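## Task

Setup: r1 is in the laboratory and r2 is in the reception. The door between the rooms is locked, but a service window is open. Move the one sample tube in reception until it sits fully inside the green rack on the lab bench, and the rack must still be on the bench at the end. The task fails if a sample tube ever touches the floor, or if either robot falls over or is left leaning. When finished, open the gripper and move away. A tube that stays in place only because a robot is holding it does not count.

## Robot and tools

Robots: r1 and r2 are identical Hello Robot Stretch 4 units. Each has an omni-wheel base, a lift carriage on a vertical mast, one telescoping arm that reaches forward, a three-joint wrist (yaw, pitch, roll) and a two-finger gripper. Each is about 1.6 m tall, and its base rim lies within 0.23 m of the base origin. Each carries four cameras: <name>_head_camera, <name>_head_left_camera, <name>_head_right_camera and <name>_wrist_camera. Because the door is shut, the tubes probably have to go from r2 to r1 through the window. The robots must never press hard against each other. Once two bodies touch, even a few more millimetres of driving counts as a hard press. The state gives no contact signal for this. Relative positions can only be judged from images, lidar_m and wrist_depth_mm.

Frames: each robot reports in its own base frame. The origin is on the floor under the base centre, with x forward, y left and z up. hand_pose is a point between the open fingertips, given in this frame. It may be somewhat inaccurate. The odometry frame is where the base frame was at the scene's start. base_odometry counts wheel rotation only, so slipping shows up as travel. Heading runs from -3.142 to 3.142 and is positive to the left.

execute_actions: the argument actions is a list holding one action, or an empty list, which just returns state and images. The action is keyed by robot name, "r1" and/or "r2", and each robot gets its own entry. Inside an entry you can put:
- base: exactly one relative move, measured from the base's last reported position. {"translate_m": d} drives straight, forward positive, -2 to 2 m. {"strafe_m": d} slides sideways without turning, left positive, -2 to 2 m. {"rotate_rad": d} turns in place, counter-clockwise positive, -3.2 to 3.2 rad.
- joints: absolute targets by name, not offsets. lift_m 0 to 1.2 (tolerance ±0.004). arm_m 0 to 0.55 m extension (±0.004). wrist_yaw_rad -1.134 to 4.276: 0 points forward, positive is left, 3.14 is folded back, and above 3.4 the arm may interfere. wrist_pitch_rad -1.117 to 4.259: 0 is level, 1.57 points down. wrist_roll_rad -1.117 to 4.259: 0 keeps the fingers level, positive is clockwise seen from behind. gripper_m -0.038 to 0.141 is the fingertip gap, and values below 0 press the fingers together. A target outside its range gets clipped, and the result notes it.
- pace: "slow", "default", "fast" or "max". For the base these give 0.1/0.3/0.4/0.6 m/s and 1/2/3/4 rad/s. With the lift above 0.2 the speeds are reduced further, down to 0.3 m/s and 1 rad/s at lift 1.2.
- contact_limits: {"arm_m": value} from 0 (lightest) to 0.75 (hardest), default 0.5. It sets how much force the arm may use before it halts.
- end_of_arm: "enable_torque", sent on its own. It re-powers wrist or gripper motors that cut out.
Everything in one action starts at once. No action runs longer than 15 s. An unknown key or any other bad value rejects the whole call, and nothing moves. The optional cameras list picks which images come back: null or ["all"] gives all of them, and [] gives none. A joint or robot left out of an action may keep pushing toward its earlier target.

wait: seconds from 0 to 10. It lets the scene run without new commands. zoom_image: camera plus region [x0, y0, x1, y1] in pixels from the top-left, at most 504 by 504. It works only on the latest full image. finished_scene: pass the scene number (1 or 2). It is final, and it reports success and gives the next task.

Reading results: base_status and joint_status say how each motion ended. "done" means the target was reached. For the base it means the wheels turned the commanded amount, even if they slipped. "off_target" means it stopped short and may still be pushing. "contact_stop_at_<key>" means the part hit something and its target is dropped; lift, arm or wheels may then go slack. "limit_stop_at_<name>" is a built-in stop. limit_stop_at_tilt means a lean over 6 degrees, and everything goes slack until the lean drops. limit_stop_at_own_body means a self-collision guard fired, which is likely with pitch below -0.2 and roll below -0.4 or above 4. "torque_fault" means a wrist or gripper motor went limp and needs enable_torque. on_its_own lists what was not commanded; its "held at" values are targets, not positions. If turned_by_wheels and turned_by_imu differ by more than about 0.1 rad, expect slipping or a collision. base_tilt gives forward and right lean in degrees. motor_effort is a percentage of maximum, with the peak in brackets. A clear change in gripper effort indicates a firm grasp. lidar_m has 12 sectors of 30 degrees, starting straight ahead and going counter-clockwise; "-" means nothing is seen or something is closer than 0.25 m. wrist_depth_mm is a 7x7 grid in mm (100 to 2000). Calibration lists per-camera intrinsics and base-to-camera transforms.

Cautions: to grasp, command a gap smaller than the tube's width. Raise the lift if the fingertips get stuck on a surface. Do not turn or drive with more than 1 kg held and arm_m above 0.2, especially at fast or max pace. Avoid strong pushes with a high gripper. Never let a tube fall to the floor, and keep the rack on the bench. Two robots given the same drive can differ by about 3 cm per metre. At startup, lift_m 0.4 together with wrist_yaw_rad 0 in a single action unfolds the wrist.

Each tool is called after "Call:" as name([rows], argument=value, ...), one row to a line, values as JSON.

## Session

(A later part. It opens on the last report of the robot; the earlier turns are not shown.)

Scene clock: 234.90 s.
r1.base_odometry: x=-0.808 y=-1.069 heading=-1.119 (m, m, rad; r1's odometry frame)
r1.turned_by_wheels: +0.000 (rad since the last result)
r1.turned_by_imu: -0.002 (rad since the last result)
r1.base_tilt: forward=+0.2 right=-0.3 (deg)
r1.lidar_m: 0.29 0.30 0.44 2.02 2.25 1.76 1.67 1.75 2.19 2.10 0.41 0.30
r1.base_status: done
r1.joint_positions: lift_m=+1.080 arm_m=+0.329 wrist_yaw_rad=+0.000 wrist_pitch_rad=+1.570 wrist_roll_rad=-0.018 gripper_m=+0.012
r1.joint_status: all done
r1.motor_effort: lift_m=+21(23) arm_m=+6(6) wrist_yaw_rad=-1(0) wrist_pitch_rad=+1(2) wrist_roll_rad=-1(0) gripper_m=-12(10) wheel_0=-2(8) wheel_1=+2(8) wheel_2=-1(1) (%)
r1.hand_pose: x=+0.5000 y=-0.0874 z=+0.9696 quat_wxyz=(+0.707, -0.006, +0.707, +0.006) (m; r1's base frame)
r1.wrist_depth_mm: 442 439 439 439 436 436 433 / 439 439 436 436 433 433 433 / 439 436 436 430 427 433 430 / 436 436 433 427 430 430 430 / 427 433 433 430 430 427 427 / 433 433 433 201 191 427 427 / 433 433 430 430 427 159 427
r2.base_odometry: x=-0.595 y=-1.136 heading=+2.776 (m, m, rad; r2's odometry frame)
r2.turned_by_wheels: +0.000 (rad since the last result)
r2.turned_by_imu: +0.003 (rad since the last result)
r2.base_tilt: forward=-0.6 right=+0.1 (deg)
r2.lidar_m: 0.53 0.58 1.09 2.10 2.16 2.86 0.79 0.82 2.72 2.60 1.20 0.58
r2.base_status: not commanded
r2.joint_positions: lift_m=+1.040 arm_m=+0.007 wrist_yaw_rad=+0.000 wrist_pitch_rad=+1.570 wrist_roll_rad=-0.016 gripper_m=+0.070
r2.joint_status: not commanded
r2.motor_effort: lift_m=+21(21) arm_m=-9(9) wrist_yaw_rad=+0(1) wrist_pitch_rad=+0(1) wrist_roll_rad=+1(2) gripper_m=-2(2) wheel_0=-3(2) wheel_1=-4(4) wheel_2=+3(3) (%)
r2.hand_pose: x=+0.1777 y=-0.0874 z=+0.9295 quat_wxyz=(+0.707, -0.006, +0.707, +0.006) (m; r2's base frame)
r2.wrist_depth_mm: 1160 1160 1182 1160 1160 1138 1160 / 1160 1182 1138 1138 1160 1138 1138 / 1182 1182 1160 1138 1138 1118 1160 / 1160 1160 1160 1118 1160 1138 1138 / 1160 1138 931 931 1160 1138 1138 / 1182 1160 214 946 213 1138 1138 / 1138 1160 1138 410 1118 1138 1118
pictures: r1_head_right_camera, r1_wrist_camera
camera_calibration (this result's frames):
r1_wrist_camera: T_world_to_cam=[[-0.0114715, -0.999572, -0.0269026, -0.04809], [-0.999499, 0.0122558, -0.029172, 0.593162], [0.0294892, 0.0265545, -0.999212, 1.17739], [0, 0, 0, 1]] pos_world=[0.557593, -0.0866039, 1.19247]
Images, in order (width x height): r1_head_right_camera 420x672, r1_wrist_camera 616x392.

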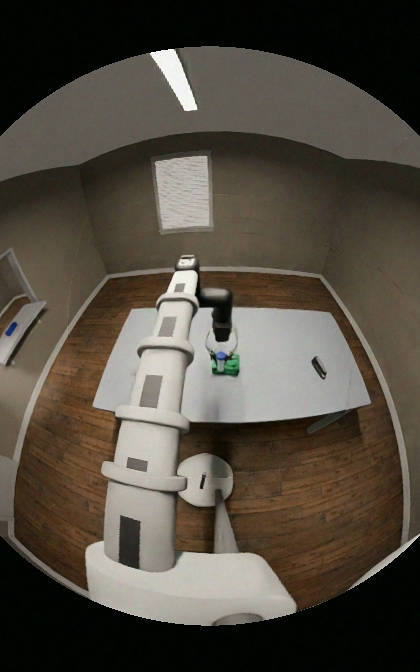

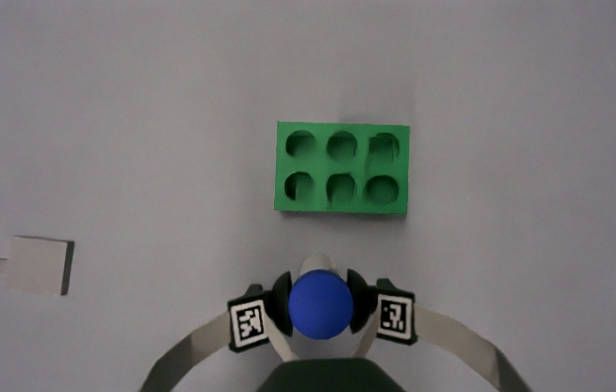

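Call:
execute_actions([
  {"r1": {"base": {"strafe_m": -0.027}, "joints": {"arm_m": 0.398, "lift_m": 1.048}}},
], cameras=["r1_head_right_camera", "r1_wrist_camera"])

Call:
zoom_image(camera="r1_wrist_camera", region=[230, 180, 410, 320])

Call:
zoom_image(camera="r1_head_right_camera", region=[185, 320, 265, 400])

Scene clock: 240.23 s.
r1.base_odometry: x=-0.832 y=-1.081 heading=-1.119 (m, m, rad; r1's odometry frame)
r1.turned_by_wheels: +0.000 (rad since the last result)
r1.turned_by_imu: +0.000 (rad since the last result)
r1.base_tilt: forward=+0.2 right=-0.3 (deg)
r1.lidar_m: 0.29 0.30 0.44 2.06 2.28 1.78 1.69 1.75 2.16 2.05 0.43 0.29
r1.base_status: done
r1.joint_positions: lift_m=+1.048 arm_m=+0.397 wrist_yaw_rad=+0.000 wrist_pitch_rad=+1.570 wrist_roll_rad=-0.018 gripper_m=+0.012
r1.joint_status: all done
r1.motor_effort: lift_m=+17(19) arm_m=+6(3) wrist_yaw_rad=+0(0) wrist_pitch_rad=+0(1) wrist_roll_rad=+0(0) gripper_m=-9(9) wheel_0=+0(7) wheel_1=+1(9) wheel_2=+0(1) (%)
r1.hand_pose: x=+0.5680 y=-0.0874 z=+0.9379 quat_wxyz=(+0.707, -0.006, +0.707, +0.006) (m; r1's base frame)
r1.wrist_depth_mm: 407 407 407 404 402 402 402 / 407 404 404 404 402 402 399 / 407 402 402 402 402 399 399 / 404 402 402 397 399 399 399 / 402 399 402 340 397 399 397 / 402 399 399 202 191 397 394 / 402 399 397 397 394 159 394
r2.base_odometry: x=-0.595 y=-1.136 heading=+2.776 (m, m, rad; r2's odometry frame)
r2.turned_by_wheels: +0.000 (rad since the last result)
r2.turned_by_imu: +0.002 (rad since the last result)
r2.base_tilt: forward=-0.8 right=+0.1 (deg)
r2.lidar_m: 0.55 0.57 1.10 2.08 2.14 2.88 0.79 0.84 2.69 2.62 1.19 0.60
r2.base_status: not commanded
r2.joint_positions: lift_m=+1.040 arm_m=+0.007 wrist_yaw_rad=+0.000 wrist_pitch_rad=+1.570 wrist_roll_rad=-0.016 gripper_m=+0.070
r2.joint_status: not commanded
r2.motor_effort: lift_m=+21(21) arm_m=-9(9) wrist_yaw_rad=+0(1) wrist_pitch_rad=+2(1) wrist_roll_rad=+0(2) gripper_m=-2(2) wheel_0=-3(3) wheel_1=-4(4) wheel_2=+3(3) (%)
r2.hand_pose: x=+0.1777 y=-0.0874 z=+0.9295 quat_wxyz=(+0.707, -0.006, +0.707, +0.006) (m; r2's base frame)
r2.wrist_depth_mm: 1160 1182 1160 1138 1160 1138 1160 / 1160 1182 1182 1118 1160 1160 1138 / 1182 1160 1138 1160 1138 1138 1118 / 1160 1160 1160 1160 1118 1118 1138 / 1138 1160 946 931 1160 1138 1118 / 1138 1160 214 931 214 1138 1138 / 1160 1118 1160 413 1138 1160 1118
pictures: r1_head_right_camera, r1_wrist_camera
camera_calibration (this result's frames):
r1_wrist_camera: T_world_to_cam=[[-0.0115685, -0.999571, -0.0269015, -0.0481094], [-0.999501, 0.0123502, -0.0290763, 0.660084], [0.0293961, 0.0265517, -0.999215, 1.14375], [0, 0, 0, 1]] pos_world=[0.625576, -0.0866094, 1.16075]
Images, in order (width x height): r1_head_right_camera 420x672, r1_wrist_camera 616x392.

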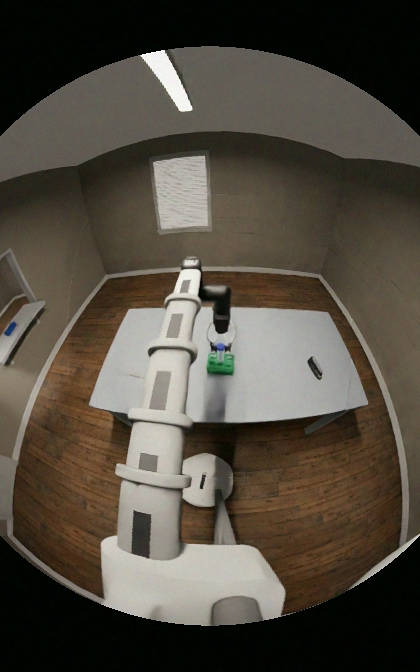

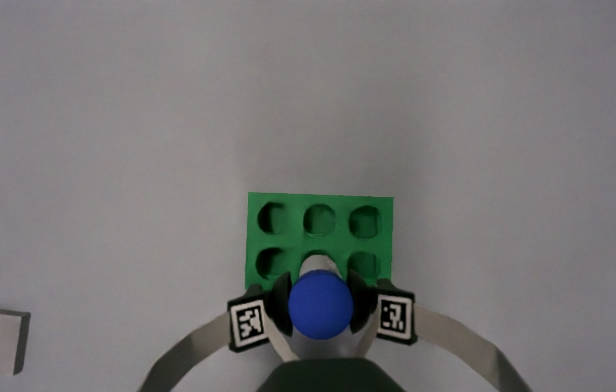

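Region (230, 180, 410, 320) of r1_wrist_camera's 616x392 image, scaled by 2.800.

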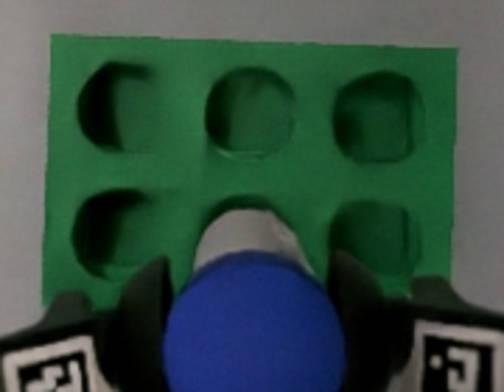

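Region (185, 320, 265, 400) of r1_head_right_camera's 420x672 image, scaled by 6.300, with more detail than that image has.

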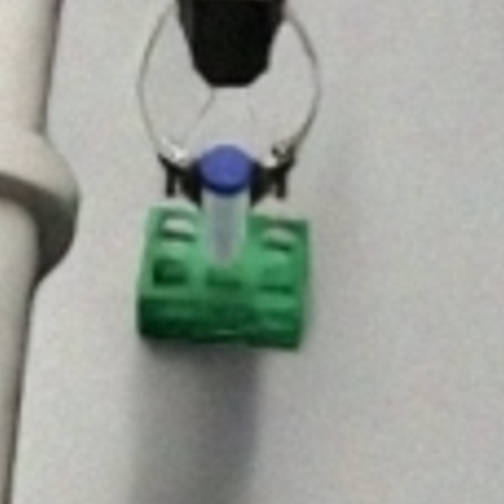

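Call:
execute_actions([
  {"r1": {"joints": {"lift_m": 0.979}, "pace": "slow"}},
], cameras=["r1_head_right_camera", "r1_wrist_camera"])

Call:
zoom_image(camera="r1_head_right_camera", region=[185, 320, 265, 400])

Scene clock: 243.43 s.
r1.base_odometry: x=-0.832 y=-1.081 heading=-1.119 (m, m, rad; r1's odometry frame)
r1.turned_by_wheels: +0.000 (rad since the last result)
r1.turned_by_imu: +0.000 (rad since the last result)
r1.base_tilt: forward=+0.2 right=-0.3 (deg)
r1.lidar_m: 0.29 0.30 0.43 2.04 2.29 1.78 1.66 1.73 2.16 2.07 0.43 0.31
r1.base_status: not commanded
r1.joint_positions: lift_m=+0.979 arm_m=+0.397 wrist_yaw_rad=+0.000 wrist_pitch_rad=+1.570 wrist_roll_rad=-0.018 gripper_m=+0.012
r1.joint_status: all done
r1.motor_effort: lift_m=+17(18) arm_m=+6(6) wrist_yaw_rad=+0(0) wrist_pitch_rad=+0(1) wrist_roll_rad=-1(3) gripper_m=-10(11) wheel_0=+0(0) wheel_1=+1(2) wheel_2=+0(0) (%)
r1.hand_pose: x=+0.5680 y=-0.0874 z=+0.8689 quat_wxyz=(+0.707, -0.006, +0.707, +0.006) (m; r1's base frame)
r1.wrist_depth_mm: 336 338 336 334 332 330 330 / 336 336 332 334 332 330 330 / 336 334 332 332 330 330 329 / 336 334 330 327 329 329 327 / 332 332 330 271 300 329 327 / 332 330 270 202 191 327 325 / 330 330 329 329 325 159 325
r2.base_odometry: x=-0.595 y=-1.136 heading=+2.776 (m, m, rad; r2's odometry frame)
r2.turned_by_wheels: +0.000 (rad since the last result)
r2.turned_by_imu: +0.001 (rad since the last result)
r2.base_tilt: forward=-0.9 right=+0.1 (deg)
r2.lidar_m: 0.55 0.57 1.07 2.09 2.16 2.88 0.79 0.85 2.71 2.61 1.19 0.59
r2.base_status: not commanded
r2.joint_positions: lift_m=+1.040 arm_m=+0.007 wrist_yaw_rad=+0.000 wrist_pitch_rad=+1.570 wrist_roll_rad=-0.016 gripper_m=+0.070
r2.joint_status: not commanded
r2.motor_effort: lift_m=+21(21) arm_m=-9(9) wrist_yaw_rad=+0(1) wrist_pitch_rad=-2(0) wrist_roll_rad=+1(1) gripper_m=-3(3) wheel_0=-3(2) wheel_1=-4(4) wheel_2=+3(3) (%)
r2.hand_pose: x=+0.1777 y=-0.0874 z=+0.9295 quat_wxyz=(+0.707, -0.006, +0.707, +0.006) (m; r2's base frame)
r2.wrist_depth_mm: 1182 1160 1138 1160 1138 1160 1138 / 1182 1182 1138 1160 1160 1138 1138 / 1160 1182 1138 1160 1160 1118 1138 / 1182 1160 1160 1160 1160 1118 1160 / 1182 1138 946 946 1160 1138 1138 / 1160 1160 213 917 213 1160 1138 / 1160 1160 1138 413 1118 1118 1138
pictures: r1_head_right_camera, r1_wrist_camera
camera_calibration (this result's frames):
r1_wrist_camera: T_world_to_cam=[[-0.0115684, -0.999571, -0.0269015, -0.0499649], [-0.999501, 0.0123501, -0.0290763, 0.65808], [0.0293961, 0.0265517, -0.999215, 1.07483], [0, 0, 0, 1]] pos_world=[0.625578, -0.0866093, 1.09177]
Images, in order (width x height): r1_head_right_camera 420x672, r1_wrist_camera 616x392.

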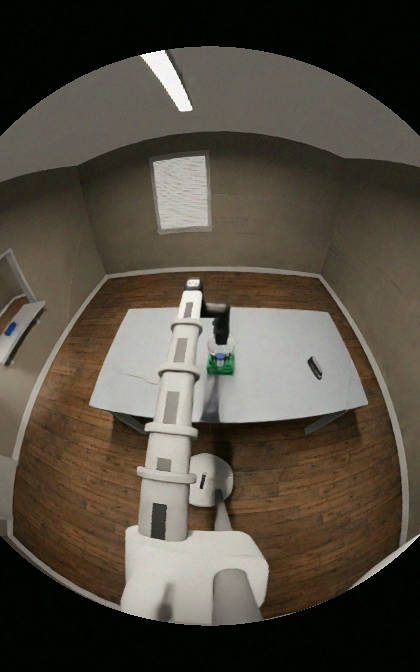

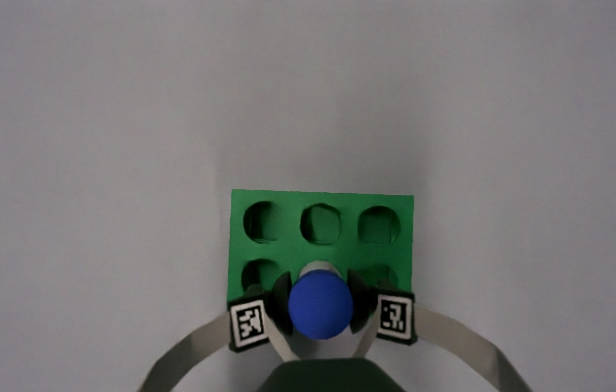

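Region (185, 320, 265, 400) of r1_head_right_camera's 420x672 image, scaled by 6.300, with more detail than that image has.

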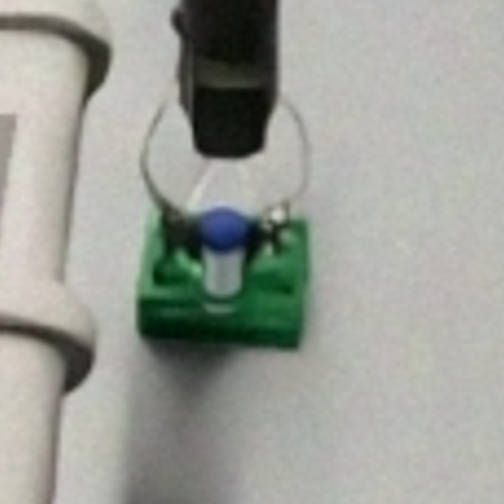

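The tube went in with no slip (cap depth unchanged). Now release.

Call:
execute_actions([
  {"r1": {"joints": {"gripper_m": 0.065}}},
], cameras=["r1_head_right_camera", "r1_wrist_camera"])

Scene clock: 245.60 s.
r1.base_odometry: x=-0.832 y=-1.081 heading=-1.119 (m, m, rad; r1's odometry frame)
r1.turned_by_wheels: +0.000 (rad since the last result)
r1.turned_by_imu: +0.000 (rad since the last result)
r1.base_tilt: forward=+0.4 right=-0.4 (deg)
r1.lidar_m: 0.29 0.32 0.45 2.05 2.29 1.77 1.67 1.73 2.17 2.07 0.42 0.31
r1.base_status: not commanded
r1.joint_positions: lift_m=+0.979 arm_m=+0.397 wrist_yaw_rad=+0.000 wrist_pitch_rad=+1.570 wrist_roll_rad=-0.018 gripper_m=+0.065
r1.joint_status: all done
r1.motor_effort: lift_m=+17(17) arm_m=+6(6) wrist_yaw_rad=+0(0) wrist_pitch_rad=+0(1) wrist_roll_rad=-1(3) gripper_m=-1(11) wheel_0=+0(1) wheel_1=+1(1) wheel_2=+0(0) (%)
r1.hand_pose: x=+0.5680 y=-0.0874 z=+0.8689 quat_wxyz=(+0.707, -0.006, +0.707, +0.006) (m; r1's base frame)
r1.wrist_depth_mm: 338 336 336 334 332 332 330 / 336 334 334 334 332 332 330 / 336 334 334 332 330 329 329 / 332 334 332 327 329 329 329 / 332 332 332 270 300 329 329 / 332 330 214 208 197 327 327 / 332 330 329 154 329 327 325
r2.base_odometry: x=-0.595 y=-1.136 heading=+2.776 (m, m, rad; r2's odometry frame)
r2.turned_by_wheels: +0.000 (rad since the last result)
r2.turned_by_imu: +0.001 (rad since the last result)
r2.base_tilt: forward=-0.8 right=+0.0 (deg)
r2.lidar_m: 0.55 0.57 1.10 2.10 2.16 2.85 0.82 0.85 2.69 2.61 1.16 0.59
r2.base_status: not commanded
r2.joint_positions: lift_m=+1.040 arm_m=+0.007 wrist_yaw_rad=+0.000 wrist_pitch_rad=+1.570 wrist_roll_rad=-0.016 gripper_m=+0.070
r2.joint_status: not commanded
r2.motor_effort: lift_m=+21(21) arm_m=-9(9) wrist_yaw_rad=+0(1) wrist_pitch_rad=-1(0) wrist_roll_rad=+2(1) gripper_m=-1(3) wheel_0=-3(3) wheel_1=-4(4) wheel_2=+3(3) (%)
r2.hand_pose: x=+0.1777 y=-0.0874 z=+0.9295 quat_wxyz=(+0.707, -0.006, +0.707, +0.006) (m; r2's base frame)
r2.wrist_depth_mm: 1160 1205 1118 1160 1138 1138 1138 / 1138 1138 1138 1160 1160 1138 1160 / 1182 1160 1182 1138 1160 1160 1160 / 1160 1182 1138 1138 1138 1138 1118 / 1138 1118 946 946 1138 1138 1118 / 1160 1138 214 917 214 1138 1138 / 1160 1182 1160 410 1138 1138 1138
pictures: r1_head_right_camera, r1_wrist_camera
camera_calibration (this result's frames):
r1_wrist_camera: T_world_to_cam=[[-0.0115683, -0.999571, -0.0269015, -0.049965], [-0.999501, 0.01235, -0.0290763, 0.65808], [0.0293961, 0.0265517, -0.999215, 1.07483], [0, 0, 0, 1]] pos_world=[0.625578, -0.0866093, 1.09177]
Images, in order (width x height): r1_head_right_camera 420x672, r1_wrist_camera 616x392.

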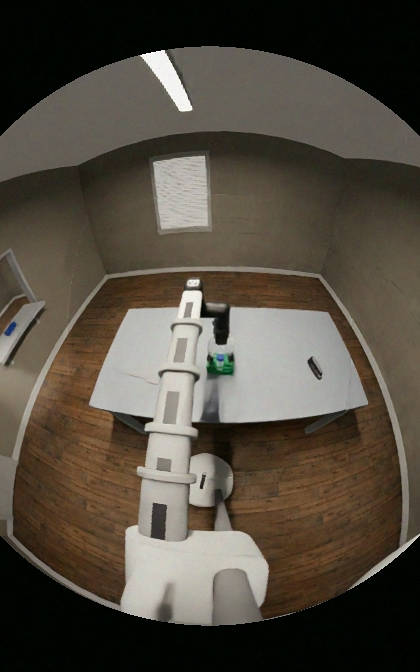

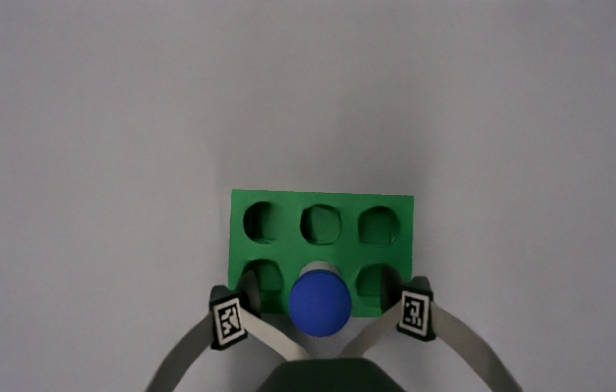

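Call:
execute_actions(actions=[], cameras=["r1_head_right_camera"])

Call:
zoom_image(camera="r1_head_right_camera", region=[195, 335, 245, 385])

Scene clock: 247.70 s.
r1.base_odometry: x=-0.832 y=-1.081 heading=-1.119 (m, m, rad; r1's odometry frame)
r1.turned_by_wheels: +0.000 (rad since the last result)
r1.turned_by_imu: +0.000 (rad since the last result)
r1.base_tilt: forward=+0.4 right=-0.4 (deg)
r1.lidar_m: 0.29 0.31 0.44 2.04 2.29 1.78 1.67 1.75 2.16 2.07 0.41 0.31
r1.base_status: not commanded
r1.joint_positions: lift_m=+0.979 arm_m=+0.397 wrist_yaw_rad=+0.000 wrist_pitch_rad=+1.570 wrist_roll_rad=-0.018 gripper_m=+0.065
r1.joint_status: all done
r1.motor_effort: lift_m=+17(17) arm_m=+6(6) wrist_yaw_rad=+0(0) wrist_pitch_rad=+0(1) wrist_roll_rad=+0(3) gripper_m=-2(11) wheel_0=+0(1) wheel_1=+2(1) wheel_2=+0(0) (%)
r1.hand_pose: x=+0.5680 y=-0.0874 z=+0.8689 quat_wxyz=(+0.707, -0.006, +0.707, +0.006) (m; r1's base frame)
r1.wrist_depth_mm: 338 338 336 334 334 332 330 / 336 336 334 334 332 332 330 / 334 334 332 332 332 330 329 / 334 332 332 327 329 329 329 / 334 332 330 270 300 329 327 / 332 332 214 208 197 327 325 / 330 330 329 154 327 325 325
r2.base_odometry: x=-0.595 y=-1.136 heading=+2.776 (m, m, rad; r2's odometry frame)
r2.turned_by_wheels: +0.000 (rad since the last result)
r2.turned_by_imu: +0.001 (rad since the last result)
r2.base_tilt: forward=-0.8 right=+0.0 (deg)
r2.lidar_m: 0.55 0.55 1.07 2.09 2.16 2.87 0.79 0.84 2.70 2.61 1.19 0.58
r2.base_status: not commanded
r2.joint_positions: lift_m=+1.040 arm_m=+0.007 wrist_yaw_rad=+0.000 wrist_pitch_rad=+1.570 wrist_roll_rad=-0.016 gripper_m=+0.070
r2.joint_status: not commanded
r2.motor_effort: lift_m=+21(21) arm_m=-9(9) wrist_yaw_rad=-1(1) wrist_pitch_rad=+0(0) wrist_roll_rad=+1(1) gripper_m=-1(3) wheel_0=-3(3) wheel_1=-4(4) wheel_2=+3(3) (%)
r2.hand_pose: x=+0.1777 y=-0.0874 z=+0.9295 quat_wxyz=(+0.707, -0.006, +0.707, +0.006) (m; r2's base frame)
r2.wrist_depth_mm: 1138 1160 1138 1182 1138 1160 1160 / 1182 1138 1138 1138 1138 1160 1138 / 1160 1138 1138 1138 1138 1138 1138 / 1182 1138 1160 1138 1160 1138 1138 / 1160 1138 917 946 1118 1138 1138 / 1160 1160 213 946 214 1138 1138 / 1160 1160 1118 413 1118 1098 1160
pictures: r1_head_right_camera
Images, in order (width x height): r1_head_right_camera 420x672.

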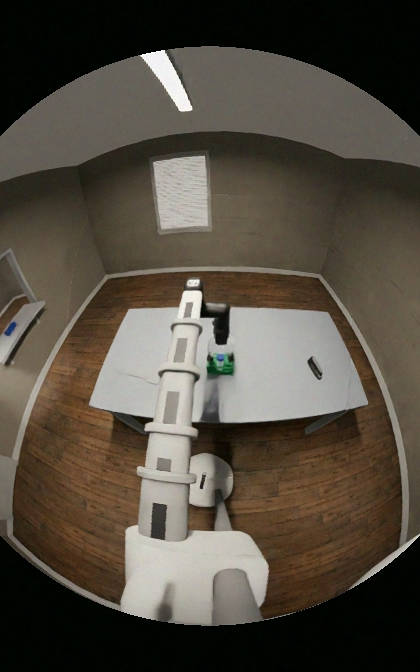

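Region (195, 335, 245, 385) of r1_head_right_camera's 420x672 image, scaled by 10.080, with more detail than that image has.

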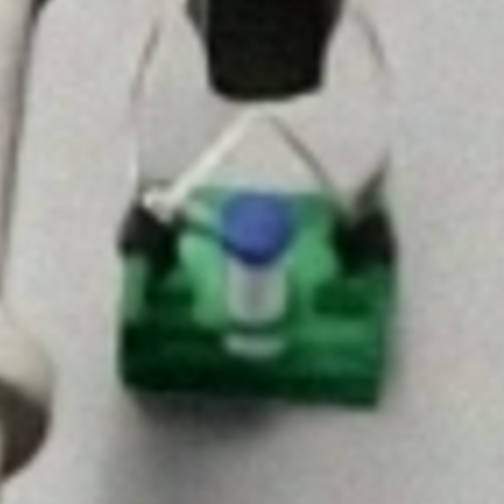

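Call:
execute_actions([
  {"r1": {"base": {"translate_m": -0.2}, "joints": {"arm_m": 0.005, "lift_m": 1.03}, "pace": "fast"}},
], cameras=["r1_head_camera", "r1_head_right_camera"])

Scene clock: 253.03 s.
r1.base_odometry: x=-0.920 y=-0.901 heading=-1.119 (m, m, rad; r1's odometry frame)
r1.turned_by_wheels: +0.000 (rad since the last result)
r1.turned_by_imu: +0.000 (rad since the last result)
r1.base_tilt: forward=+0.3 right=-0.5 (deg)
r1.lidar_m: 0.47 0.52 0.73 2.20 2.15 1.57 1.48 1.54 2.10 2.07 0.69 0.52
r1.base_status: done
r1.joint_positions: lift_m=+1.030 arm_m=+0.006 wrist_yaw_rad=+0.000 wrist_pitch_rad=+1.570 wrist_roll_rad=-0.018 gripper_m=+0.065
r1.joint_status: all done
r1.motor_effort: lift_m=+21(24) arm_m=-7(7) wrist_yaw_rad=+1(1) wrist_pitch_rad=-1(1) wrist_roll_rad=+2(1) gripper_m=-2(1) wheel_0=-1(5) wheel_1=-2(7) wheel_2=+0(9) (%)
r1.hand_pose: x=+0.1772 y=-0.0874 z=+0.9196 quat_wxyz=(+0.707, -0.006, +0.707, +0.006) (m; r1's base frame)
r1.wrist_depth_mm: 1182 1182 1182 1160 1160 1160 1160 / 1078 1160 1182 1160 1160 1160 1160 / 1182 1160 1160 1160 1160 1160 1138 / 1160 1160 1160 1160 1160 1160 1138 / 1160 1160 976 931 1138 1160 1138 / 1160 1160 213 931 197 1138 1138 / 1160 1160 960 154 1160 1138 1118
r2.base_odometry: x=-0.595 y=-1.136 heading=+2.776 (m, m, rad; r2's odometry frame)
r2.turned_by_wheels: +0.000 (rad since the last result)
r2.turned_by_imu: +0.002 (rad since the last result)
r2.base_tilt: forward=-0.8 right=-0.2 (deg)
r2.lidar_m: 0.54 0.58 1.08 2.08 2.17 2.90 0.80 0.84 2.71 2.61 1.16 0.60
r2.base_status: not commanded
r2.joint_positions: lift_m=+1.040 arm_m=+0.007 wrist_yaw_rad=+0.000 wrist_pitch_rad=+1.570 wrist_roll_rad=-0.016 gripper_m=+0.070
r2.joint_status: not commanded
r2.motor_effort: lift_m=+21(21) arm_m=-9(9) wrist_yaw_rad=+0(2) wrist_pitch_rad=+1(0) wrist_roll_rad=+1(3) gripper_m=-3(2) wheel_0=-2(2) wheel_1=-4(4) wheel_2=+3(3) (%)
r2.hand_pose: x=+0.1777 y=-0.0874 z=+0.9295 quat_wxyz=(+0.707, -0.006, +0.707, +0.006) (m; r2's base frame)
r2.wrist_depth_mm: 1138 1205 1160 1160 1160 1138 1160 / 1160 1182 1160 1182 1118 1138 1138 / 1138 1160 1160 1160 1160 1138 1160 / 1160 1160 1138 1138 1118 1138 1160 / 1160 1160 946 946 1160 1118 1138 / 1138 1138 214 931 215 1118 1138 / 1160 1138 1160 413 1118 1138 1118
pictures: r1_head_camera, r1_head_right_camera
Images, in order (width x height): r1_head_camera 420x560, r1_head_right_camera 420x672.

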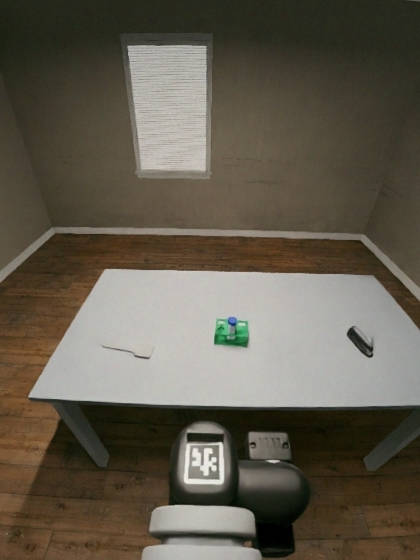

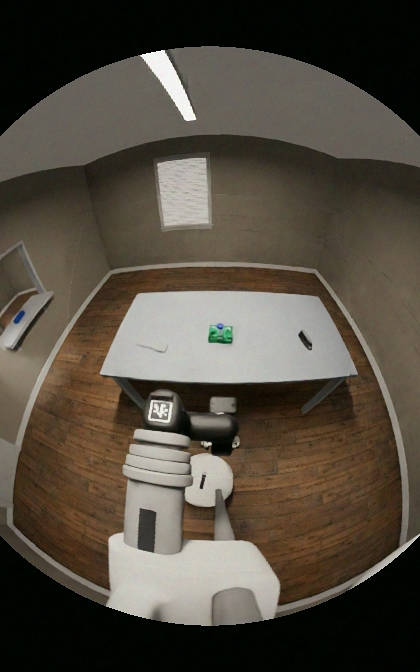

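Call:
zoom_image(camera="r1_head_camera", region=[200, 305, 265, 360])

Region (200, 305, 265, 360) of r1_head_camera's 420x560 image, scaled by 7.754, with more detail than that image has; it fills the top 426 rows of this view, and the rest is white.

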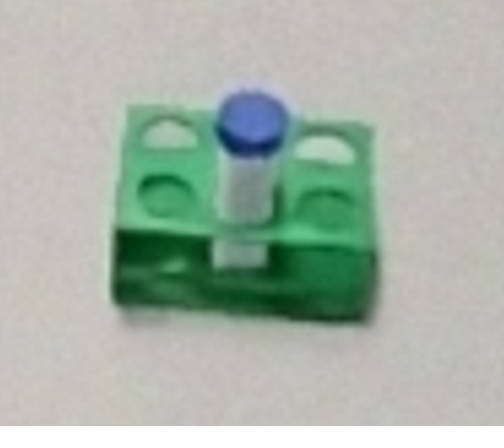

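The tube sits fully in the green rack, and both robots are clear. Ending scene 1.

Call:
finished_scene(scene=1)

The scene is finished: the task was done.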